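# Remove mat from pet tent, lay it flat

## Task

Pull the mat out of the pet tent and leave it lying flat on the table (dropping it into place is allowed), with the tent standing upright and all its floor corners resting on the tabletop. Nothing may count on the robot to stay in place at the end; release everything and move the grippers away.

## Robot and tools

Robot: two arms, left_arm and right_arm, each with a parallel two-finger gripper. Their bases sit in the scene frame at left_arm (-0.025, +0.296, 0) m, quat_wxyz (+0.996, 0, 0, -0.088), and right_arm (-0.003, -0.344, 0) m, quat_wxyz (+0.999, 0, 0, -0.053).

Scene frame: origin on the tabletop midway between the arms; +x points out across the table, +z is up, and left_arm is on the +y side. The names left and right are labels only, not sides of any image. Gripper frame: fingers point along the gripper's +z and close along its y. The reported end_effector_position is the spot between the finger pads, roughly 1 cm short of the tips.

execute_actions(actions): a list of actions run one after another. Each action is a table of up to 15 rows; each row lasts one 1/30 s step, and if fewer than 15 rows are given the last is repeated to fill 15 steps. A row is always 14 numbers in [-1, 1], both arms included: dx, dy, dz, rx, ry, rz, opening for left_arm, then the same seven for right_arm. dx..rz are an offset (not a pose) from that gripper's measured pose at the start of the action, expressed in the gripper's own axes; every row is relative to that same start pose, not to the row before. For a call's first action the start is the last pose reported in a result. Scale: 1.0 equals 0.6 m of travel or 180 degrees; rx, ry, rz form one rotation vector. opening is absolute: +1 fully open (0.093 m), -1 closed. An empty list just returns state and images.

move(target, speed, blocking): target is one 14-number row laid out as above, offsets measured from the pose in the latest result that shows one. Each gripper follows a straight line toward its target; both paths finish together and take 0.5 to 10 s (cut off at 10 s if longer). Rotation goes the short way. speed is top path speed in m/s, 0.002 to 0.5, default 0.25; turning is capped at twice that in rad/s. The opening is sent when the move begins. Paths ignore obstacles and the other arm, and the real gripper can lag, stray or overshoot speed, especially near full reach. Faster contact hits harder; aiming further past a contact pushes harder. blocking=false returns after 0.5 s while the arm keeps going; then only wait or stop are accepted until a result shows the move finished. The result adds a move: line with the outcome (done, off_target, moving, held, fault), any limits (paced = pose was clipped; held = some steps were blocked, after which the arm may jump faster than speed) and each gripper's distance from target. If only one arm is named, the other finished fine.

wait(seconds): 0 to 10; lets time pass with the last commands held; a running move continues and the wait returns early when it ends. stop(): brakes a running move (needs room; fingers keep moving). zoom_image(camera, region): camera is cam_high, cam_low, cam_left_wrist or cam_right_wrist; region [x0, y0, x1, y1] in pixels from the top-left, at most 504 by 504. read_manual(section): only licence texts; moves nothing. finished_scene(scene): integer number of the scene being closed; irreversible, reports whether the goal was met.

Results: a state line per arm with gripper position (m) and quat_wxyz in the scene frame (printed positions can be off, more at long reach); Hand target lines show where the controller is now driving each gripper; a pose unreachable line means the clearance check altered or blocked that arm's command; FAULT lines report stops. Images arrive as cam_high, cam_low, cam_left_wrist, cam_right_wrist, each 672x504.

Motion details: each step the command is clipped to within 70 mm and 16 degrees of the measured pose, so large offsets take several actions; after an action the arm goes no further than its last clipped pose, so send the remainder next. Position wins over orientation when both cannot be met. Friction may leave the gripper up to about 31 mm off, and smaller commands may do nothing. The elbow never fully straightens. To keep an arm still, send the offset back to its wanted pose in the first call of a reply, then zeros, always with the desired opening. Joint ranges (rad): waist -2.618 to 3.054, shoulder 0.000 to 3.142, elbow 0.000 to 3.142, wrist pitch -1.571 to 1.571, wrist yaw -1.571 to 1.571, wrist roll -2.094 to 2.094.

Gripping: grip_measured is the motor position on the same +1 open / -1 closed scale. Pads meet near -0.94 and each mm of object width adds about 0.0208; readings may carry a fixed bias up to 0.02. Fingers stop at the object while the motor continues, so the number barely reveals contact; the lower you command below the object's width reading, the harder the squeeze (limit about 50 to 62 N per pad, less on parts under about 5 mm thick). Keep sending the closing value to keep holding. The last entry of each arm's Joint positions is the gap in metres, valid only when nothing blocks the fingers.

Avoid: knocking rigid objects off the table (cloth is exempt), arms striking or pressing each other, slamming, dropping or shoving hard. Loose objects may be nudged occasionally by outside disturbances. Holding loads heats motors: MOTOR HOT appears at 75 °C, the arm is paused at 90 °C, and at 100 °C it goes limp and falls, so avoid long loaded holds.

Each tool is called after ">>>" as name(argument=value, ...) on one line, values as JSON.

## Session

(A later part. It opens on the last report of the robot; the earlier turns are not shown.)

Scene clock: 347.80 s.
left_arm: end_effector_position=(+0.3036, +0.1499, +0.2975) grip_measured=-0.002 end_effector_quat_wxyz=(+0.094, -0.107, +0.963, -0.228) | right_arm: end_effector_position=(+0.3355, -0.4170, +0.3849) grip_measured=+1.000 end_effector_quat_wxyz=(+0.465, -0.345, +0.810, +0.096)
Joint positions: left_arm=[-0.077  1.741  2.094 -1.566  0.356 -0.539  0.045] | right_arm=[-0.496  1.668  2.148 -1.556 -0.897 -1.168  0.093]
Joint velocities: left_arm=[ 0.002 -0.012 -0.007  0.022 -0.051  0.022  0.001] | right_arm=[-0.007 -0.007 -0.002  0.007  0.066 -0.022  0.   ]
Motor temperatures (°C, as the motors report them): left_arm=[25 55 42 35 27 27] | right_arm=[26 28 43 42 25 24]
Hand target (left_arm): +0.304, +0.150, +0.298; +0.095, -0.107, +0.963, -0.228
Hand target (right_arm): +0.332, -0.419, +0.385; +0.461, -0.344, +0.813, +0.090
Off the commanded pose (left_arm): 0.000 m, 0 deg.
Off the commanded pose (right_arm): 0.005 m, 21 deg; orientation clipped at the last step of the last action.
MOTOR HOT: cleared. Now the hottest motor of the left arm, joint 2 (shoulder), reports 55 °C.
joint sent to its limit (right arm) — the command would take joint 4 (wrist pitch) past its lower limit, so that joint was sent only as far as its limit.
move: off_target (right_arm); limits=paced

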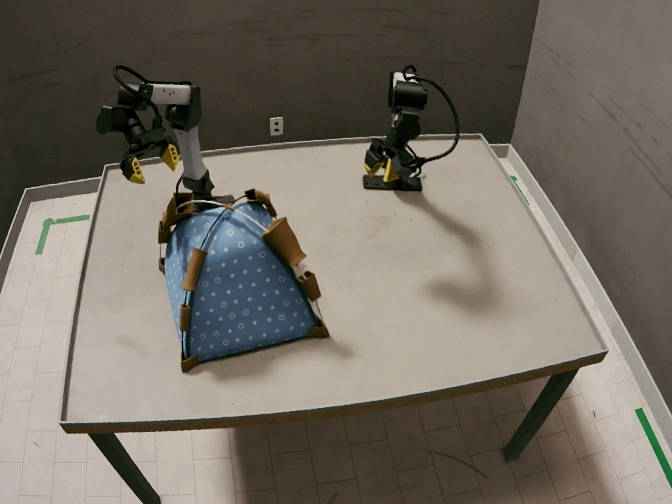

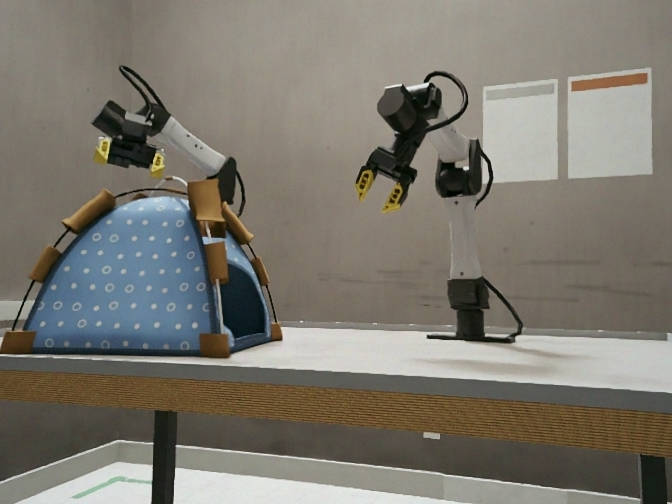

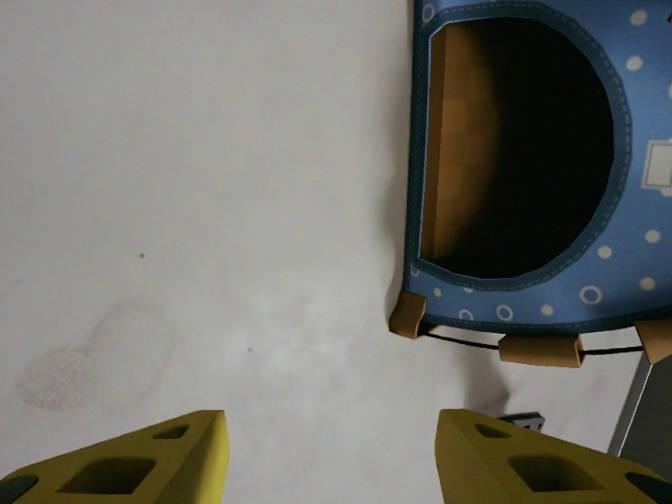

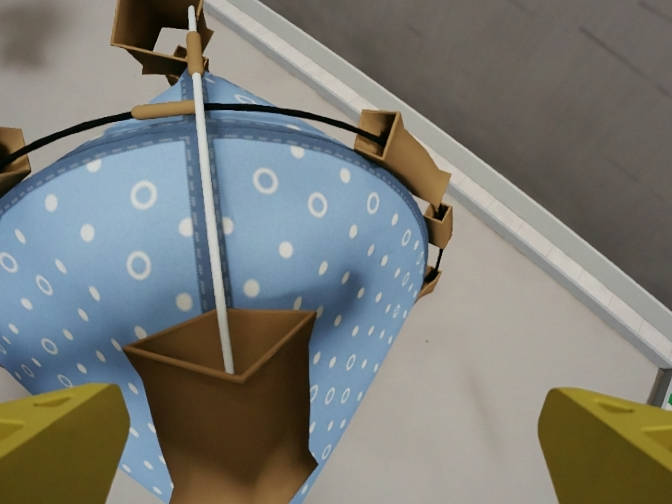

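>>> move(target=[0, 0, 0, 0, 0, 0, 0.0, 0.058, 0.05, 0.075, 0, 0, 0, 1], speed=0.15)

Scene clock: 362.77 s.
left_arm: end_effector_position=(+0.3036, +0.1499, +0.2975) grip_measured=-0.002 end_effector_quat_wxyz=(+0.094, -0.107, +0.963, -0.228) | right_arm: end_effector_position=(+0.3375, -0.3945, +0.3269) grip_measured=+1.000 end_effector_quat_wxyz=(+0.464, -0.344, +0.811, +0.098)
Joint positions: left_arm=[-0.077  1.741  2.094 -1.566  0.356 -0.539  0.045] | right_arm=[-0.42   1.464  1.658 -1.197 -0.86  -1.064  0.093]
Joint velocities: left_arm=[-0.007  0.002  0.002  0.007  0.007 -0.037  0.   ] | right_arm=[-0.002 -0.002 -0.002  0.051  0.007 -0.037  0.   ]
Motor temperatures (°C, as the motors report them): left_arm=[25 54 41 35 27 27] | right_arm=[26 29 42 39 26 24]
Hand target (left_arm): +0.304, +0.150, +0.298; +0.094, -0.107, +0.963, -0.228
Hand target (right_arm): +0.335, -0.390, +0.325; +0.463, -0.346, +0.810, +0.096
Off the commanded pose (left_arm): 0.000 m, 0 deg.
Off the commanded pose (right_arm): 0.005 m, 0 deg.
move: done

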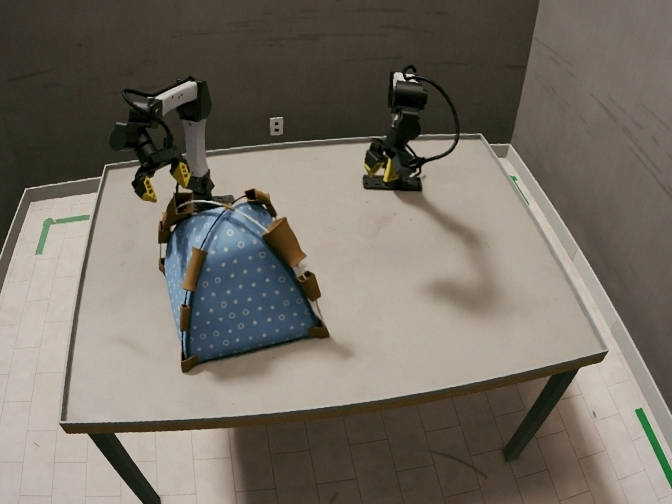

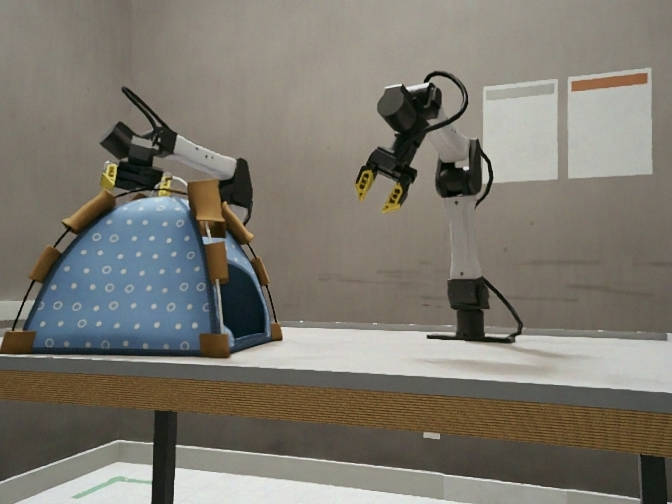

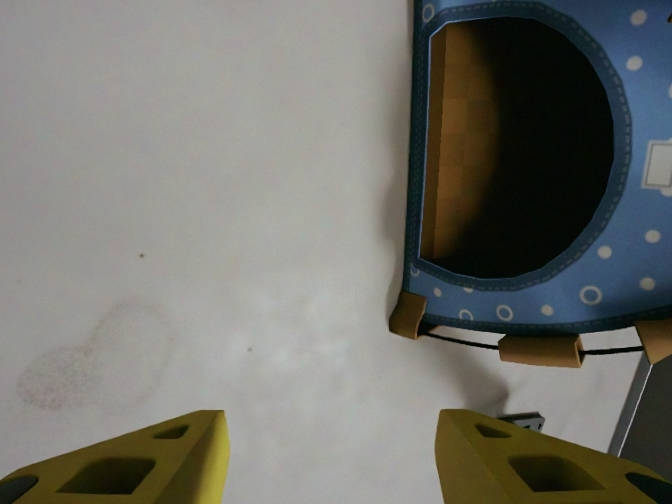

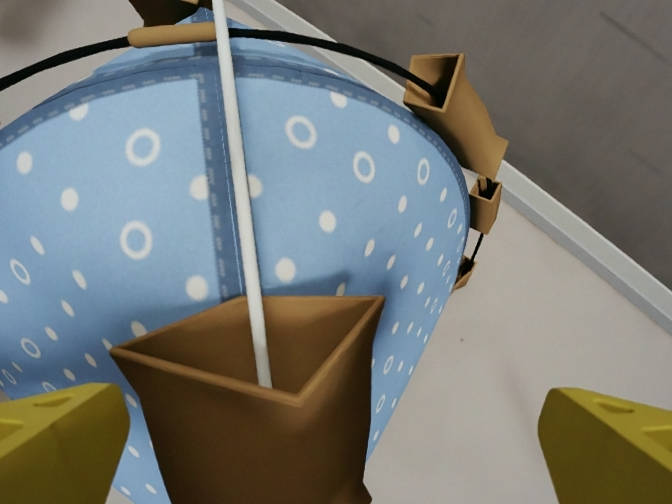

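>>> move(target=[0, 0, 0, 0, 0, 0, 0.0, 0.061, 0.033, 0.051, 0, 0, 0, 1], speed=0.12)

>>> execute_actions(actions=[[[0, 0, 0, 0, 0, 0, 0.0, 0, 0, 0, 0, 0, 0, -1]], [[0, 0, 0, 0, 0, 0, 0.0, 0, 0, 0, 0, 0, 0, -1]]])

Scene clock: 373.60 s.
left_arm: end_effector_position=(+0.3036, +0.1499, +0.2975) grip_measured=-0.002 end_effector_quat_wxyz=(+0.094, -0.107, +0.963, -0.228) | right_arm: end_effector_position=(+0.3359, -0.3871, +0.2787) grip_measured=+1.000 end_effector_quat_wxyz=(+0.463, -0.341, +0.812, +0.101)
Joint positions: left_arm=[-0.077  1.741  2.094 -1.566  0.356 -0.539  0.045] | right_arm=[-0.399  1.38   1.382 -0.987 -0.85  -1.031  0.093]
Joint velocities: left_arm=[ 0.007  0.007 -0.007 -0.022 -0.022  0.037  0.001] | right_arm=[-0.007 -0.022 -0.012  0.007  0.007 -0.037  0.   ]
Motor temperatures (°C, as the motors report them): left_arm=[25 54 41 34 27 27] | right_arm=[26 31 41 39 26 24]
Hand target (left_arm): +0.304, +0.150, +0.298; +0.094, -0.107, +0.963, -0.228
Hand target (right_arm): +0.333, -0.383, +0.276; +0.463, -0.344, +0.811, +0.099
Off the commanded pose (left_arm): 0.000 m, 0 deg.
Off the commanded pose (right_arm): 0.006 m, 0 deg.
move: done

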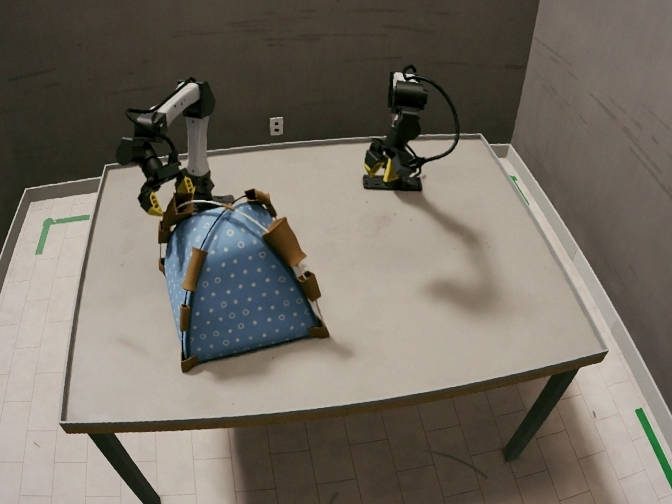

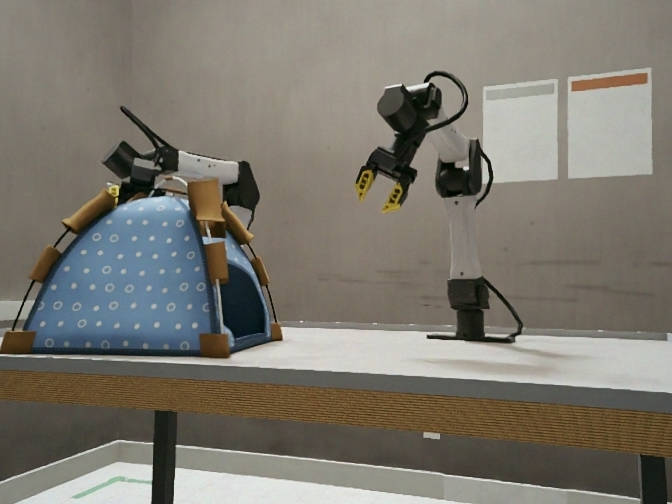

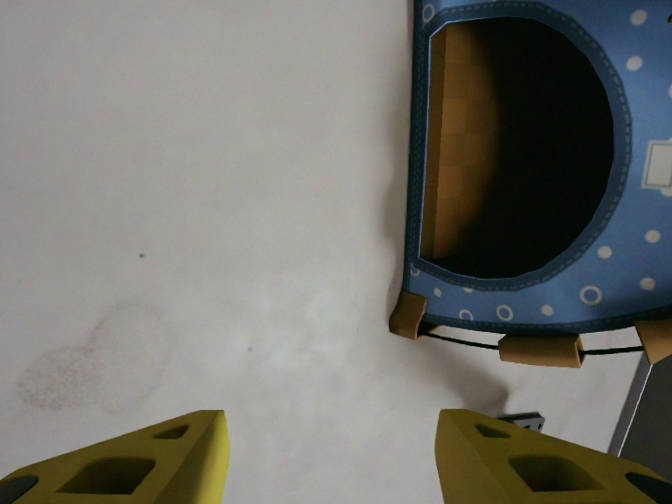

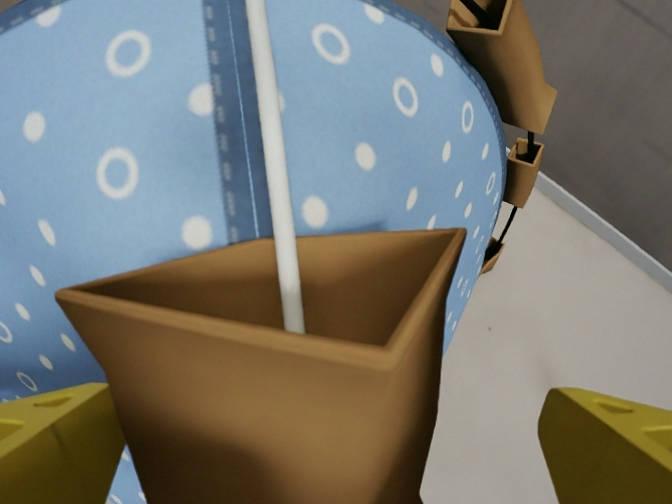

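Scene clock: 374.60 s.
left_arm: end_effector_position=(+0.3036, +0.1499, +0.2975) grip_measured=-0.002 end_effector_quat_wxyz=(+0.094, -0.107, +0.963, -0.228) | right_arm: end_effector_position=(+0.3360, -0.3869, +0.2790) grip_measured=-0.915 end_effector_quat_wxyz=(+0.464, -0.343, +0.810, +0.100)
Joint positions: left_arm=[-0.077  1.741  2.094 -1.566  0.356 -0.539  0.045] | right_arm=[-0.399  1.38   1.382 -0.986 -0.852 -1.036  0.001]
Joint velocities: left_arm=[ 0.007 -0.007  0.002 -0.007 -0.022  0.037  0.   ] | right_arm=[ 0.022  0.022  0.007 -0.007 -0.051 -0.081  0.   ]
Motor temperatures (°C, as the motors report them): left_arm=[25 54 41 34 27 27] | right_arm=[26 31 41 39 26 24]
Hand target (left_arm): +0.304, +0.150, +0.298; +0.094, -0.107, +0.963, -0.228
Hand target (right_arm): +0.336, -0.387, +0.279; +0.464, -0.343, +0.810, +0.100
Off the commanded pose (left_arm): 0.000 m, 0 deg.
Off the commanded pose (right_arm): 0.000 m, 0 deg.

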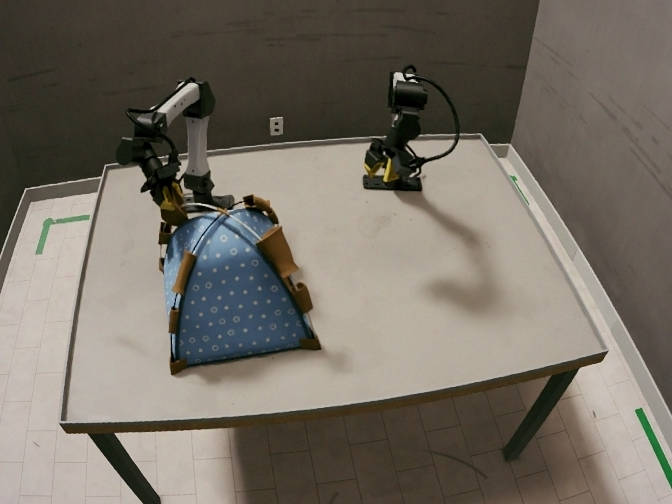

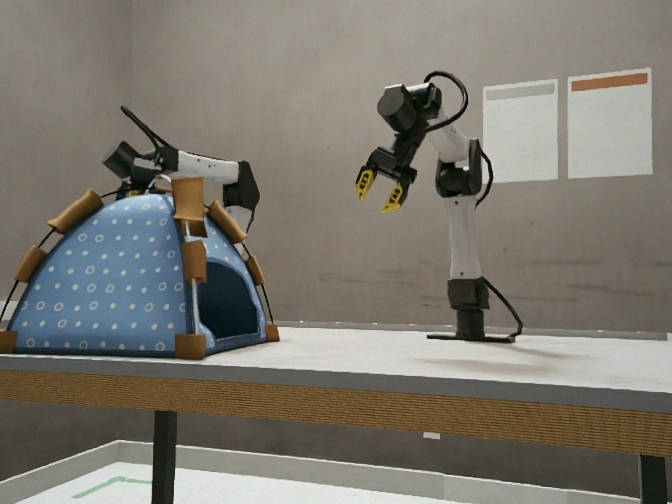

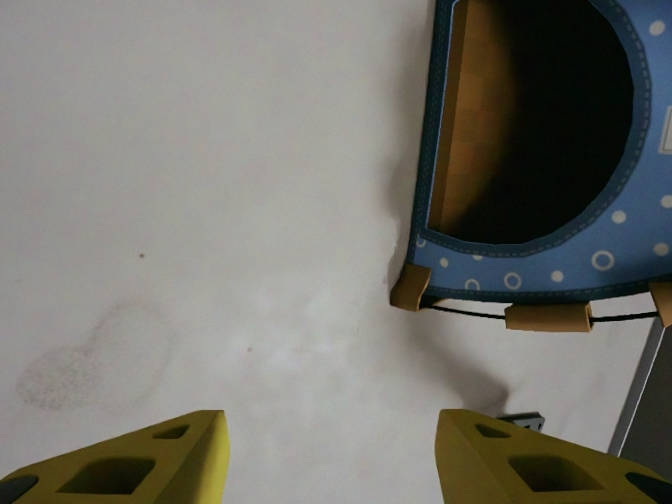

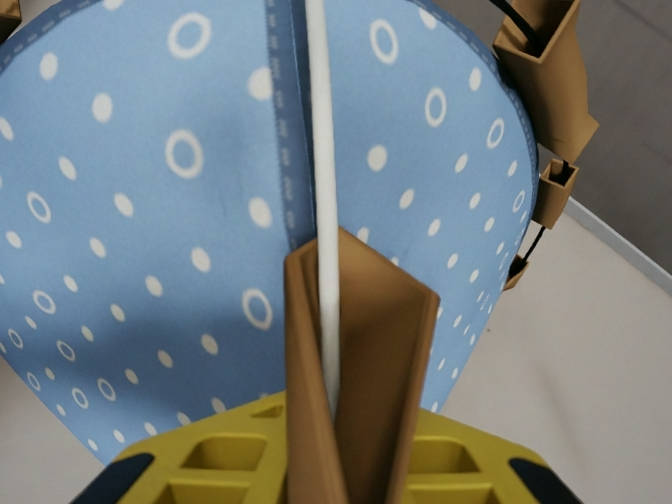

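>>> move(target=[0, 0, 0, 0, 0, 0, 0.0, -0.1225, 0.185, 0.1157, -0.0456, -0.0087, -0.0304, -1], speed=0.1)

Scene clock: 399.57 s.
left_arm: end_effector_position=(+0.3036, +0.1499, +0.2975) grip_measured=-0.002 end_effector_quat_wxyz=(+0.094, -0.107, +0.963, -0.228) | right_arm: end_effector_position=(+0.3395, -0.2399, +0.2792) grip_measured=-0.916 end_effector_quat_wxyz=(+0.441, -0.413, +0.784, +0.141)
Joint positions: left_arm=[-0.077  1.741  2.094 -1.566  0.356 -0.539  0.045] | right_arm=[ 0.129  1.292  1.29  -0.768 -0.61  -0.682  0.001]
Joint velocities: left_arm=[-0.007  0.007 -0.012  0.007 -0.022  0.037 -0.   ] | right_arm=[ 0.002  0.012  0.007 -0.007 -0.007  0.095  0.001]
Motor temperatures (°C, as the motors report them): left_arm=[25 54 41 34 27 27] | right_arm=[26 31 41 38 26 24]
Hand target (left_arm): +0.304, +0.150, +0.298; +0.094, -0.107, +0.963, -0.228
Hand target (right_arm): +0.336, -0.237, +0.279; +0.447, -0.416, +0.780, +0.138
Off the commanded pose (left_arm): 0.000 m, 0 deg.
Off the commanded pose (right_arm): 0.007 m, 2 deg.
move: done

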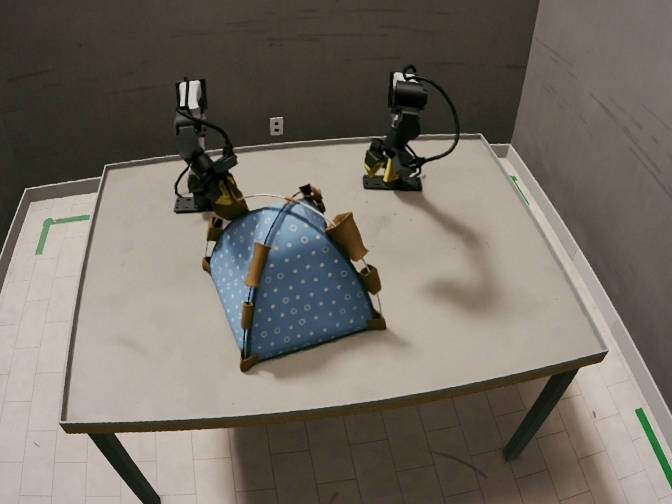

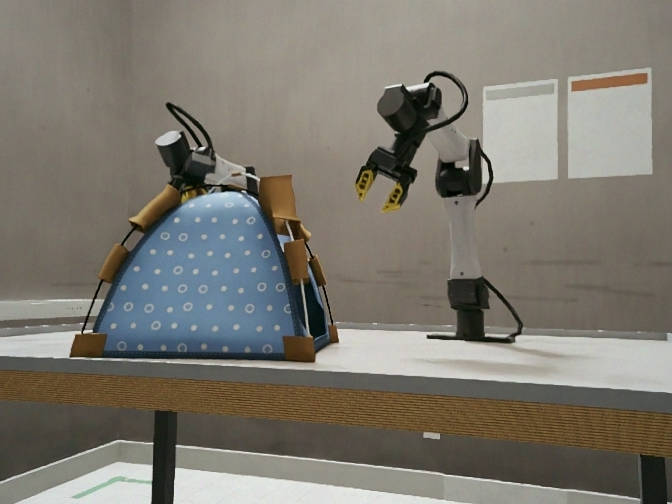

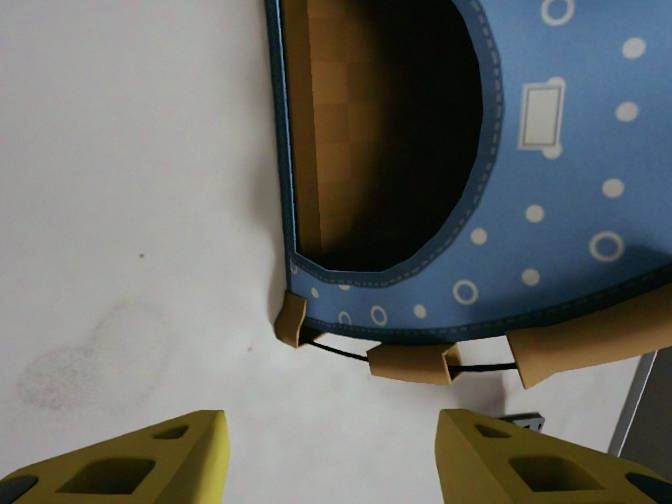

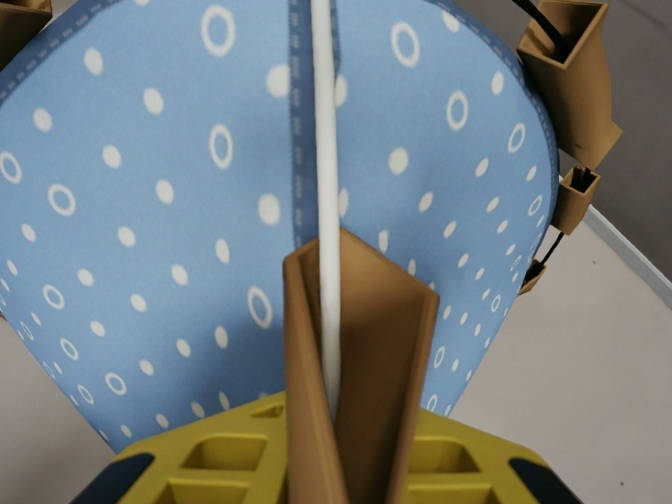

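>>> move(target=[-0.0122, 0.1217, 0.379, -0.0213, 0.0874, 0.489, 1, 0, 0, 0, 0, 0, 0, -1], speed=0.3)

Scene clock: 453.10 s.
left_arm: end_effector_position=(+0.3579, +0.1198, +0.0799) grip_measured=+0.983 end_effector_quat_wxyz=(+0.120, +0.609, +0.780, -0.080) | right_arm: end_effector_position=(+0.3397, -0.2400, +0.2793) grip_measured=-0.916 end_effector_quat_wxyz=(+0.442, -0.412, +0.784, +0.141)
Joint positions: left_arm=[-0.164  1.994  1.594 -0.991  0.228  0.964  0.092] | right_arm=[ 0.129  1.292  1.29  -0.767 -0.61  -0.681  0.001]
Joint velocities: left_arm=[-0.002 -0.007  0.002 -0.037 -0.022  0.007 -0.   ] | right_arm=[ 0.007 -0.012 -0.002 -0.022  0.022 -0.051 -0.001]
Motor temperatures (°C, as the motors report them): left_arm=[25 53 41 34 27 27] | right_arm=[26 32 40 40 26 24]
Hand target (left_arm): +0.352, +0.119, +0.066; +0.103, +0.617, +0.776, -0.081
Hand target (right_arm): +0.340, -0.240, +0.279; +0.441, -0.413, +0.784, +0.141
Off the commanded pose (left_arm): 0.016 m, 2 deg.
Off the commanded pose (right_arm): 0.000 m, 0 deg.
move: off_target (left_arm)

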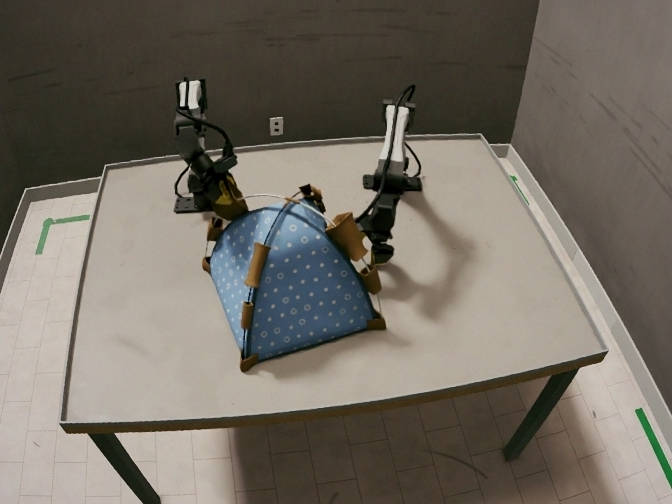

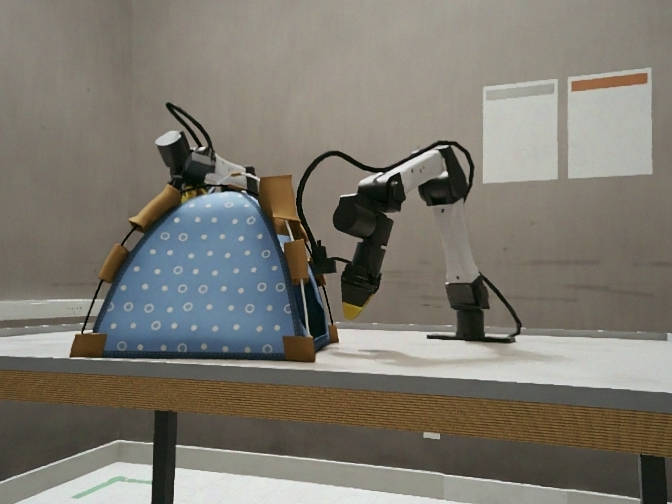

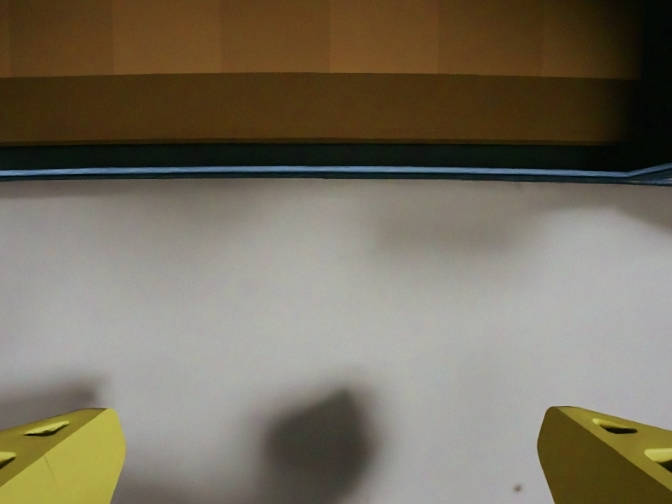

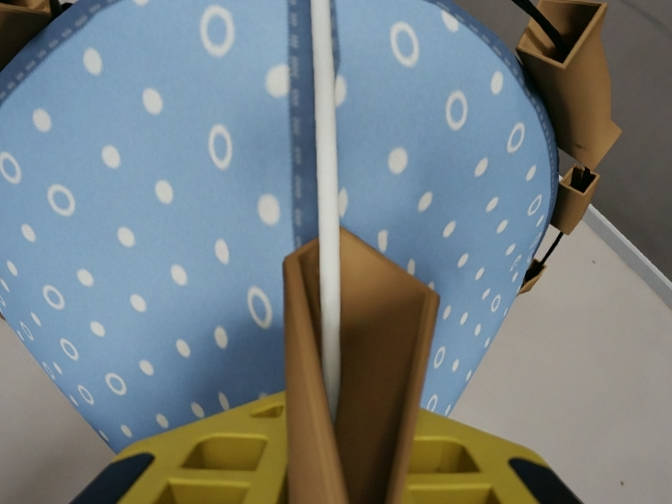

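>>> move(target=[-0.1343, -0.0038, 0.0922, 0, 0, 0, 1, 0, 0, 0, 0, 0, 0, -1], speed=0.15)

>>> move(target=[0.033, -0.002, 0.112, 0, 0, 0, 1, 0, 0, 0, 0, 0, 0, -1], speed=0.08)

Scene clock: 472.63 s.
left_arm: end_effector_position=(+0.3757, +0.0326, +0.0554) grip_measured=+0.983 end_effector_quat_wxyz=(+0.124, +0.610, +0.778, -0.084) | right_arm: end_effector_position=(+0.3397, -0.2400, +0.2793) grip_measured=-0.916 end_effector_quat_wxyz=(+0.442, -0.412, +0.784, +0.141)
Joint positions: left_arm=[-0.333  2.204  1.813 -0.957  0.204  0.798  0.092] | right_arm=[ 0.129  1.292  1.29  -0.767 -0.61  -0.681  0.001]
Joint velocities: left_arm=[-0.012 -0.002  0.002  0.007  0.051  0.022 -0.001] | right_arm=[-0.022  0.007  0.017 -0.007  0.022  0.066 -0.   ]
Motor temperatures (°C, as the motors report them): left_arm=[25 56 41 33 27 27] | right_arm=[26 31 42 39 26 24]
Hand target (left_arm): +0.378, +0.029, +0.050; +0.121, +0.608, +0.780, -0.082
Hand target (right_arm): +0.340, -0.240, +0.279; +0.442, -0.412, +0.784, +0.141
Off the commanded pose (left_arm): 0.007 m, 1 deg.
Off the commanded pose (right_arm): 0.000 m, 0 deg.
move: done

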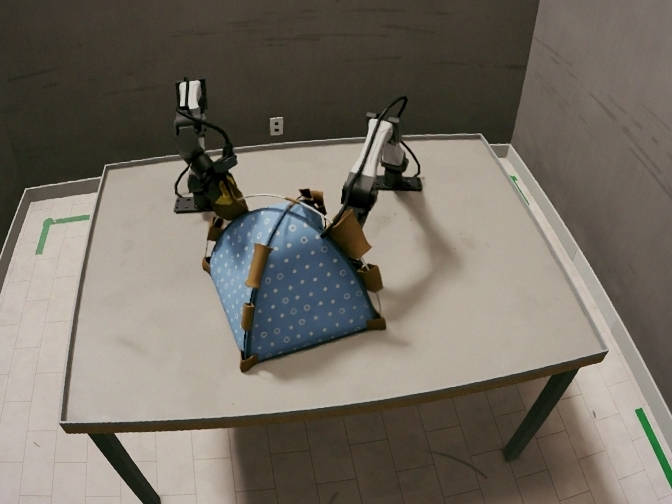

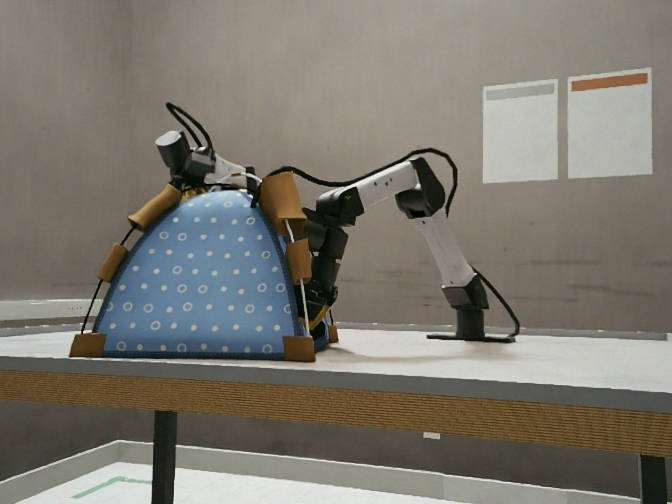

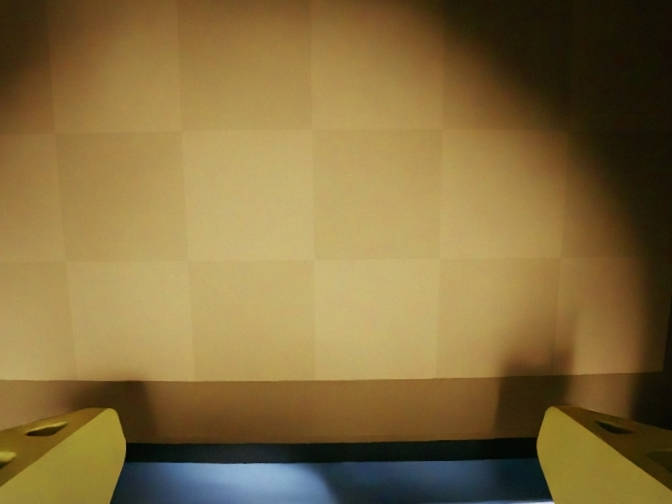

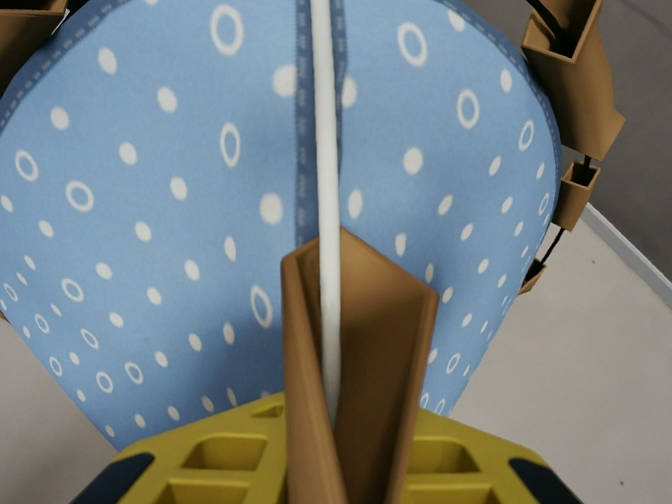

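Scene clock: 473.80 s.
left_arm: end_effector_position=(+0.3814, +0.0232, +0.0289) grip_measured=+0.983 end_effector_quat_wxyz=(+0.156, +0.611, +0.770, -0.095) | right_arm: end_effector_position=(+0.3398, -0.2402, +0.2792) grip_measured=-0.916 end_effector_quat_wxyz=(+0.441, -0.412, +0.785, +0.141)
Joint positions: left_arm=[-0.333  2.214  1.702 -0.774  0.237  0.798  0.092] | right_arm=[ 0.129  1.292  1.29  -0.767 -0.609 -0.681  0.001]
Joint velocities: left_arm=[-0.007 -0.002 -0.017  0.007 -0.022  0.037 -0.   ] | right_arm=[-0.007  0.002 -0.007  0.022 -0.066  0.022  0.001]
Motor temperatures (°C, as the motors report them): left_arm=[25 56 41 33 27 27] | right_arm=[26 31 42 39 26 24]
Hand target (left_arm): +0.374, +0.033, -0.012; +0.123, +0.611, +0.778, -0.085
Hand target (right_arm): +0.340, -0.240, +0.279; +0.442, -0.412, +0.784, +0.141
Off the commanded pose (left_arm): 0.045 m, 4 deg.
Off the commanded pose (right_arm): 0.000 m, 0 deg.
move: off_target (left_arm)

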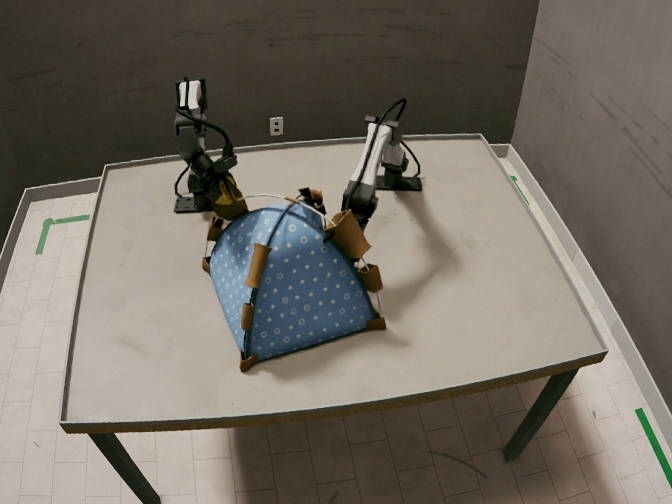

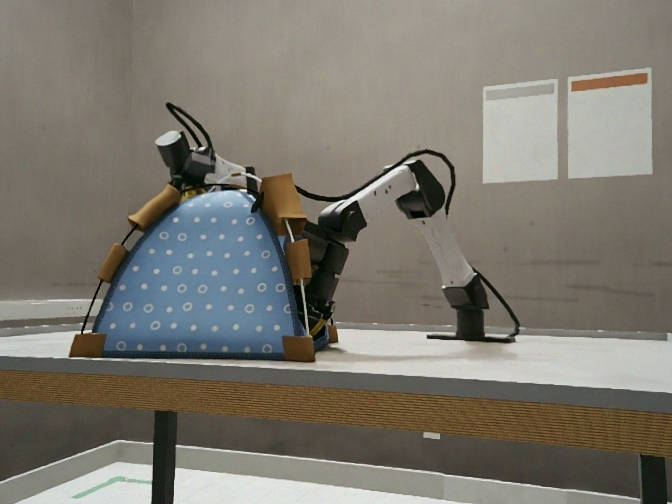

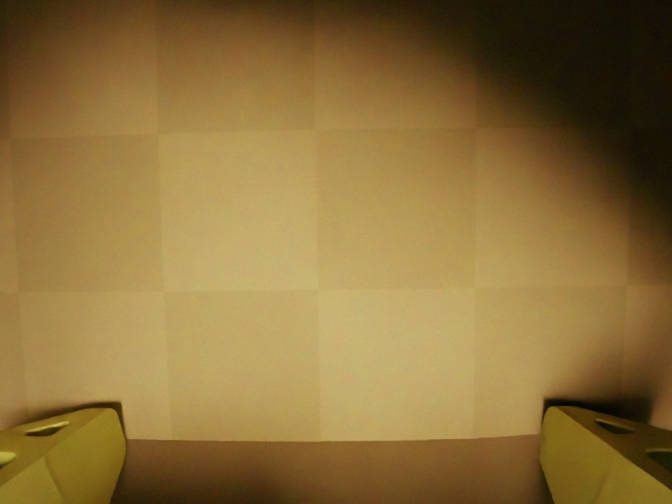

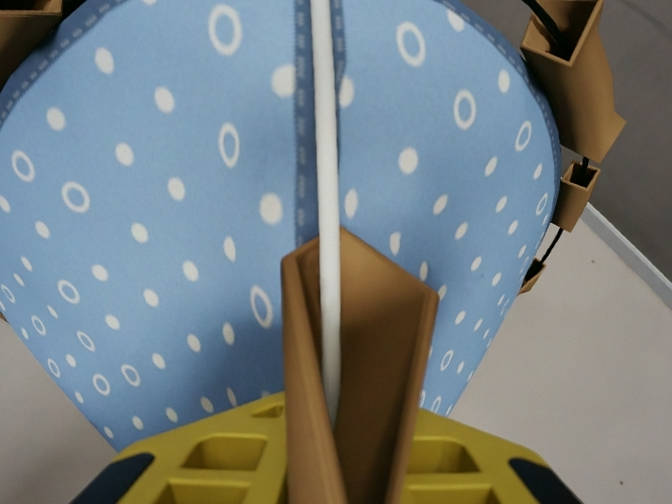

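>>> move(target=[0.0417, -0.011, 0.0567, 0, 0.022, 0, -1, 0, 0, 0, 0, 0, 0, -1], speed=0.1)

Scene clock: 481.80 s.
left_arm: end_effector_position=(+0.3833, +0.0219, +0.0283) grip_measured=-1.000 end_effector_quat_wxyz=(+0.169, +0.611, +0.768, -0.094) | right_arm: end_effector_position=(+0.3398, -0.2402, +0.2792) grip_measured=-0.916 end_effector_quat_wxyz=(+0.441, -0.412, +0.785, +0.141)
Joint positions: left_arm=[-0.333  2.203  1.674 -0.731  0.237  0.798  0.   ] | right_arm=[ 0.129  1.292  1.29  -0.767 -0.609 -0.681  0.001]
Joint velocities: left_arm=[ 0.002 -0.002  0.002 -0.037  0.051  0.007  0.   ] | right_arm=[-0.012 -0.002 -0.007 -0.066 -0.022  0.007 -0.   ]
Motor temperatures (°C, as the motors report them): left_arm=[25 56 40 34 27 27] | right_arm=[26 31 42 39 26 24]
Hand target (left_arm): +0.372, +0.034, -0.010; +0.128, +0.615, +0.774, -0.075
Hand target (right_arm): +0.340, -0.240, +0.279; +0.441, -0.412, +0.785, +0.141
Off the commanded pose (left_arm): 0.043 m, 5 deg.
Off the commanded pose (right_arm): 0.000 m, 0 deg.
move: off_target (left_arm)

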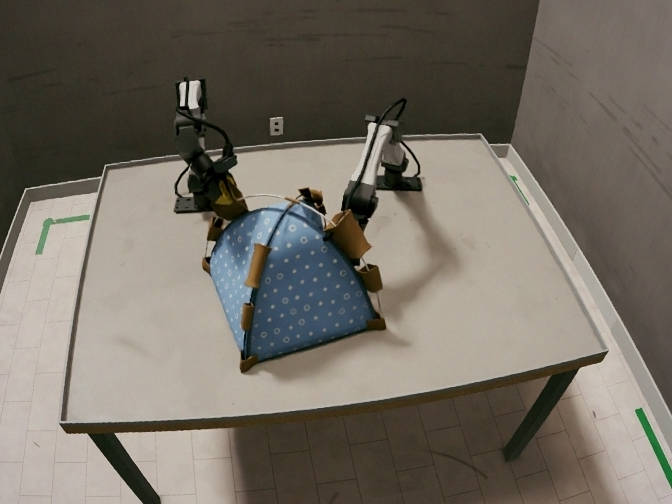

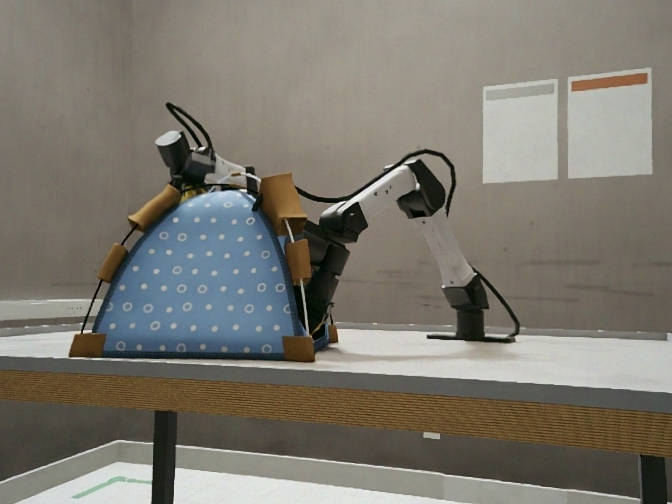

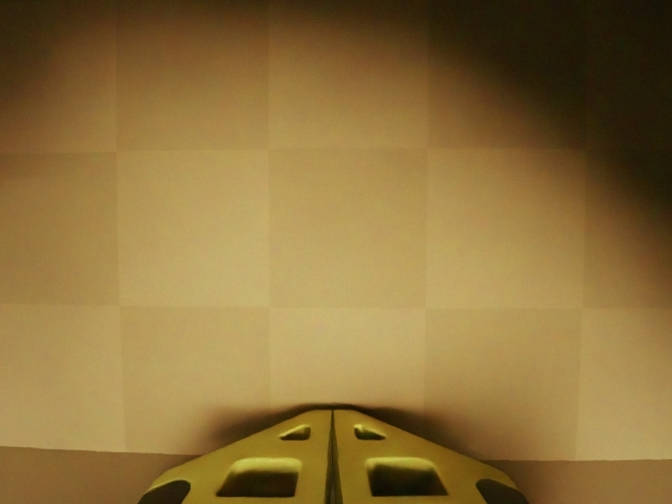

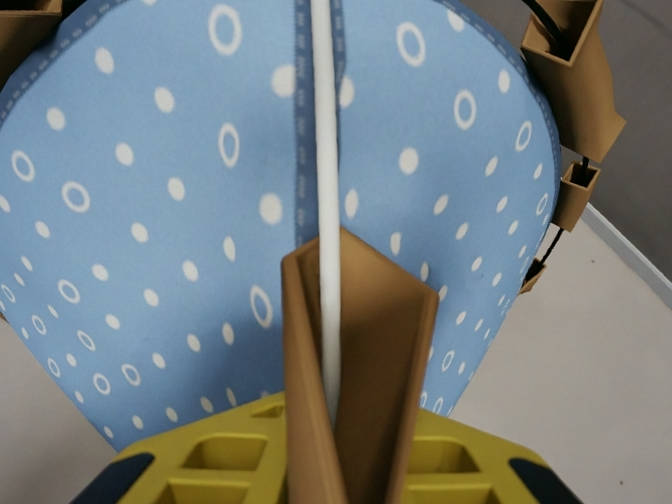

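>>> move(target=[-0.0667, 0.0015, -0.009, 0, -0.072, 0, -1, 0, 0, 0, 0, 0, 0, -1], speed=0.1)

Scene clock: 520.73 s.
left_arm: end_effector_position=(+0.3912, -0.0074, +0.0378) grip_measured=-1.000 end_effector_quat_wxyz=(+0.235, +0.598, +0.750, -0.153) | right_arm: end_effector_position=(+0.3399, -0.2404, +0.2791) grip_measured=-0.916 end_effector_quat_wxyz=(+0.441, -0.412, +0.785, +0.140)
Joint positions: left_arm=[-0.333  2.195  1.627 -0.562  0.372  0.752  0.   ] | right_arm=[ 0.129  1.292  1.29  -0.767 -0.607 -0.681  0.001]
Joint velocities: left_arm=[-0.002 -0.007 -0.007  0.007 -0.022 -0.022  0.   ] | right_arm=[-0.002  0.007 -0.002  0.081 -0.051  0.095 -0.   ]
Motor temperatures (°C, as the motors report them): left_arm=[25 59 38 34 27 27] | right_arm=[26 31 43 38 26 24]
Hand target (left_arm): +0.391, -0.012, +0.048; +0.253, +0.597, +0.744, -0.163
Hand target (right_arm): +0.340, -0.240, +0.279; +0.441, -0.412, +0.785, +0.141
Off the commanded pose (left_arm): 0.012 m, 3 deg.
Off the commanded pose (right_arm): 0.000 m, 0 deg.
move: off_target (left_arm)

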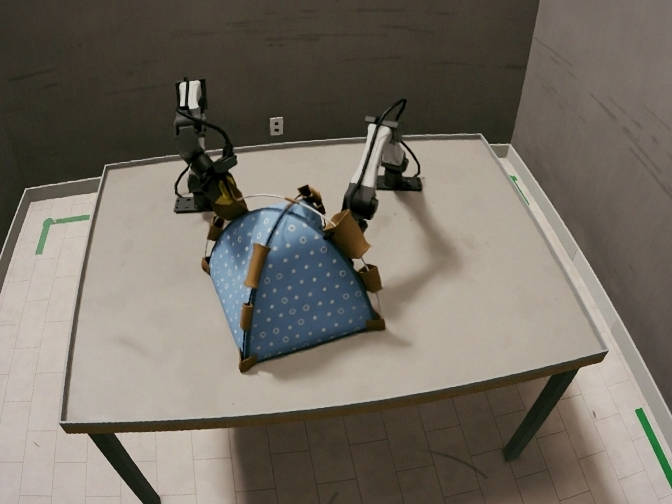

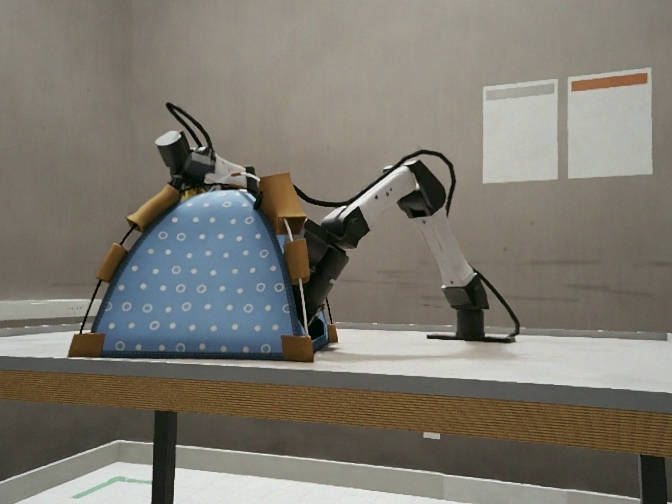

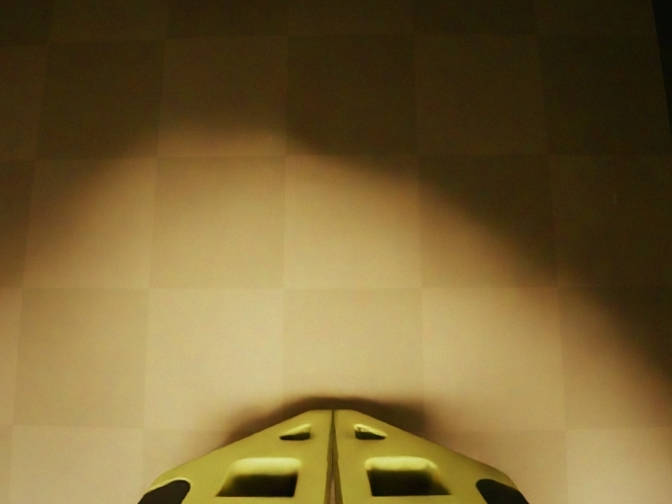

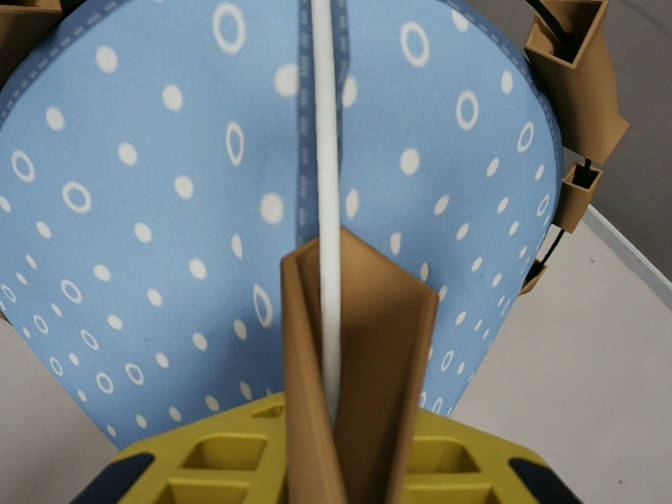

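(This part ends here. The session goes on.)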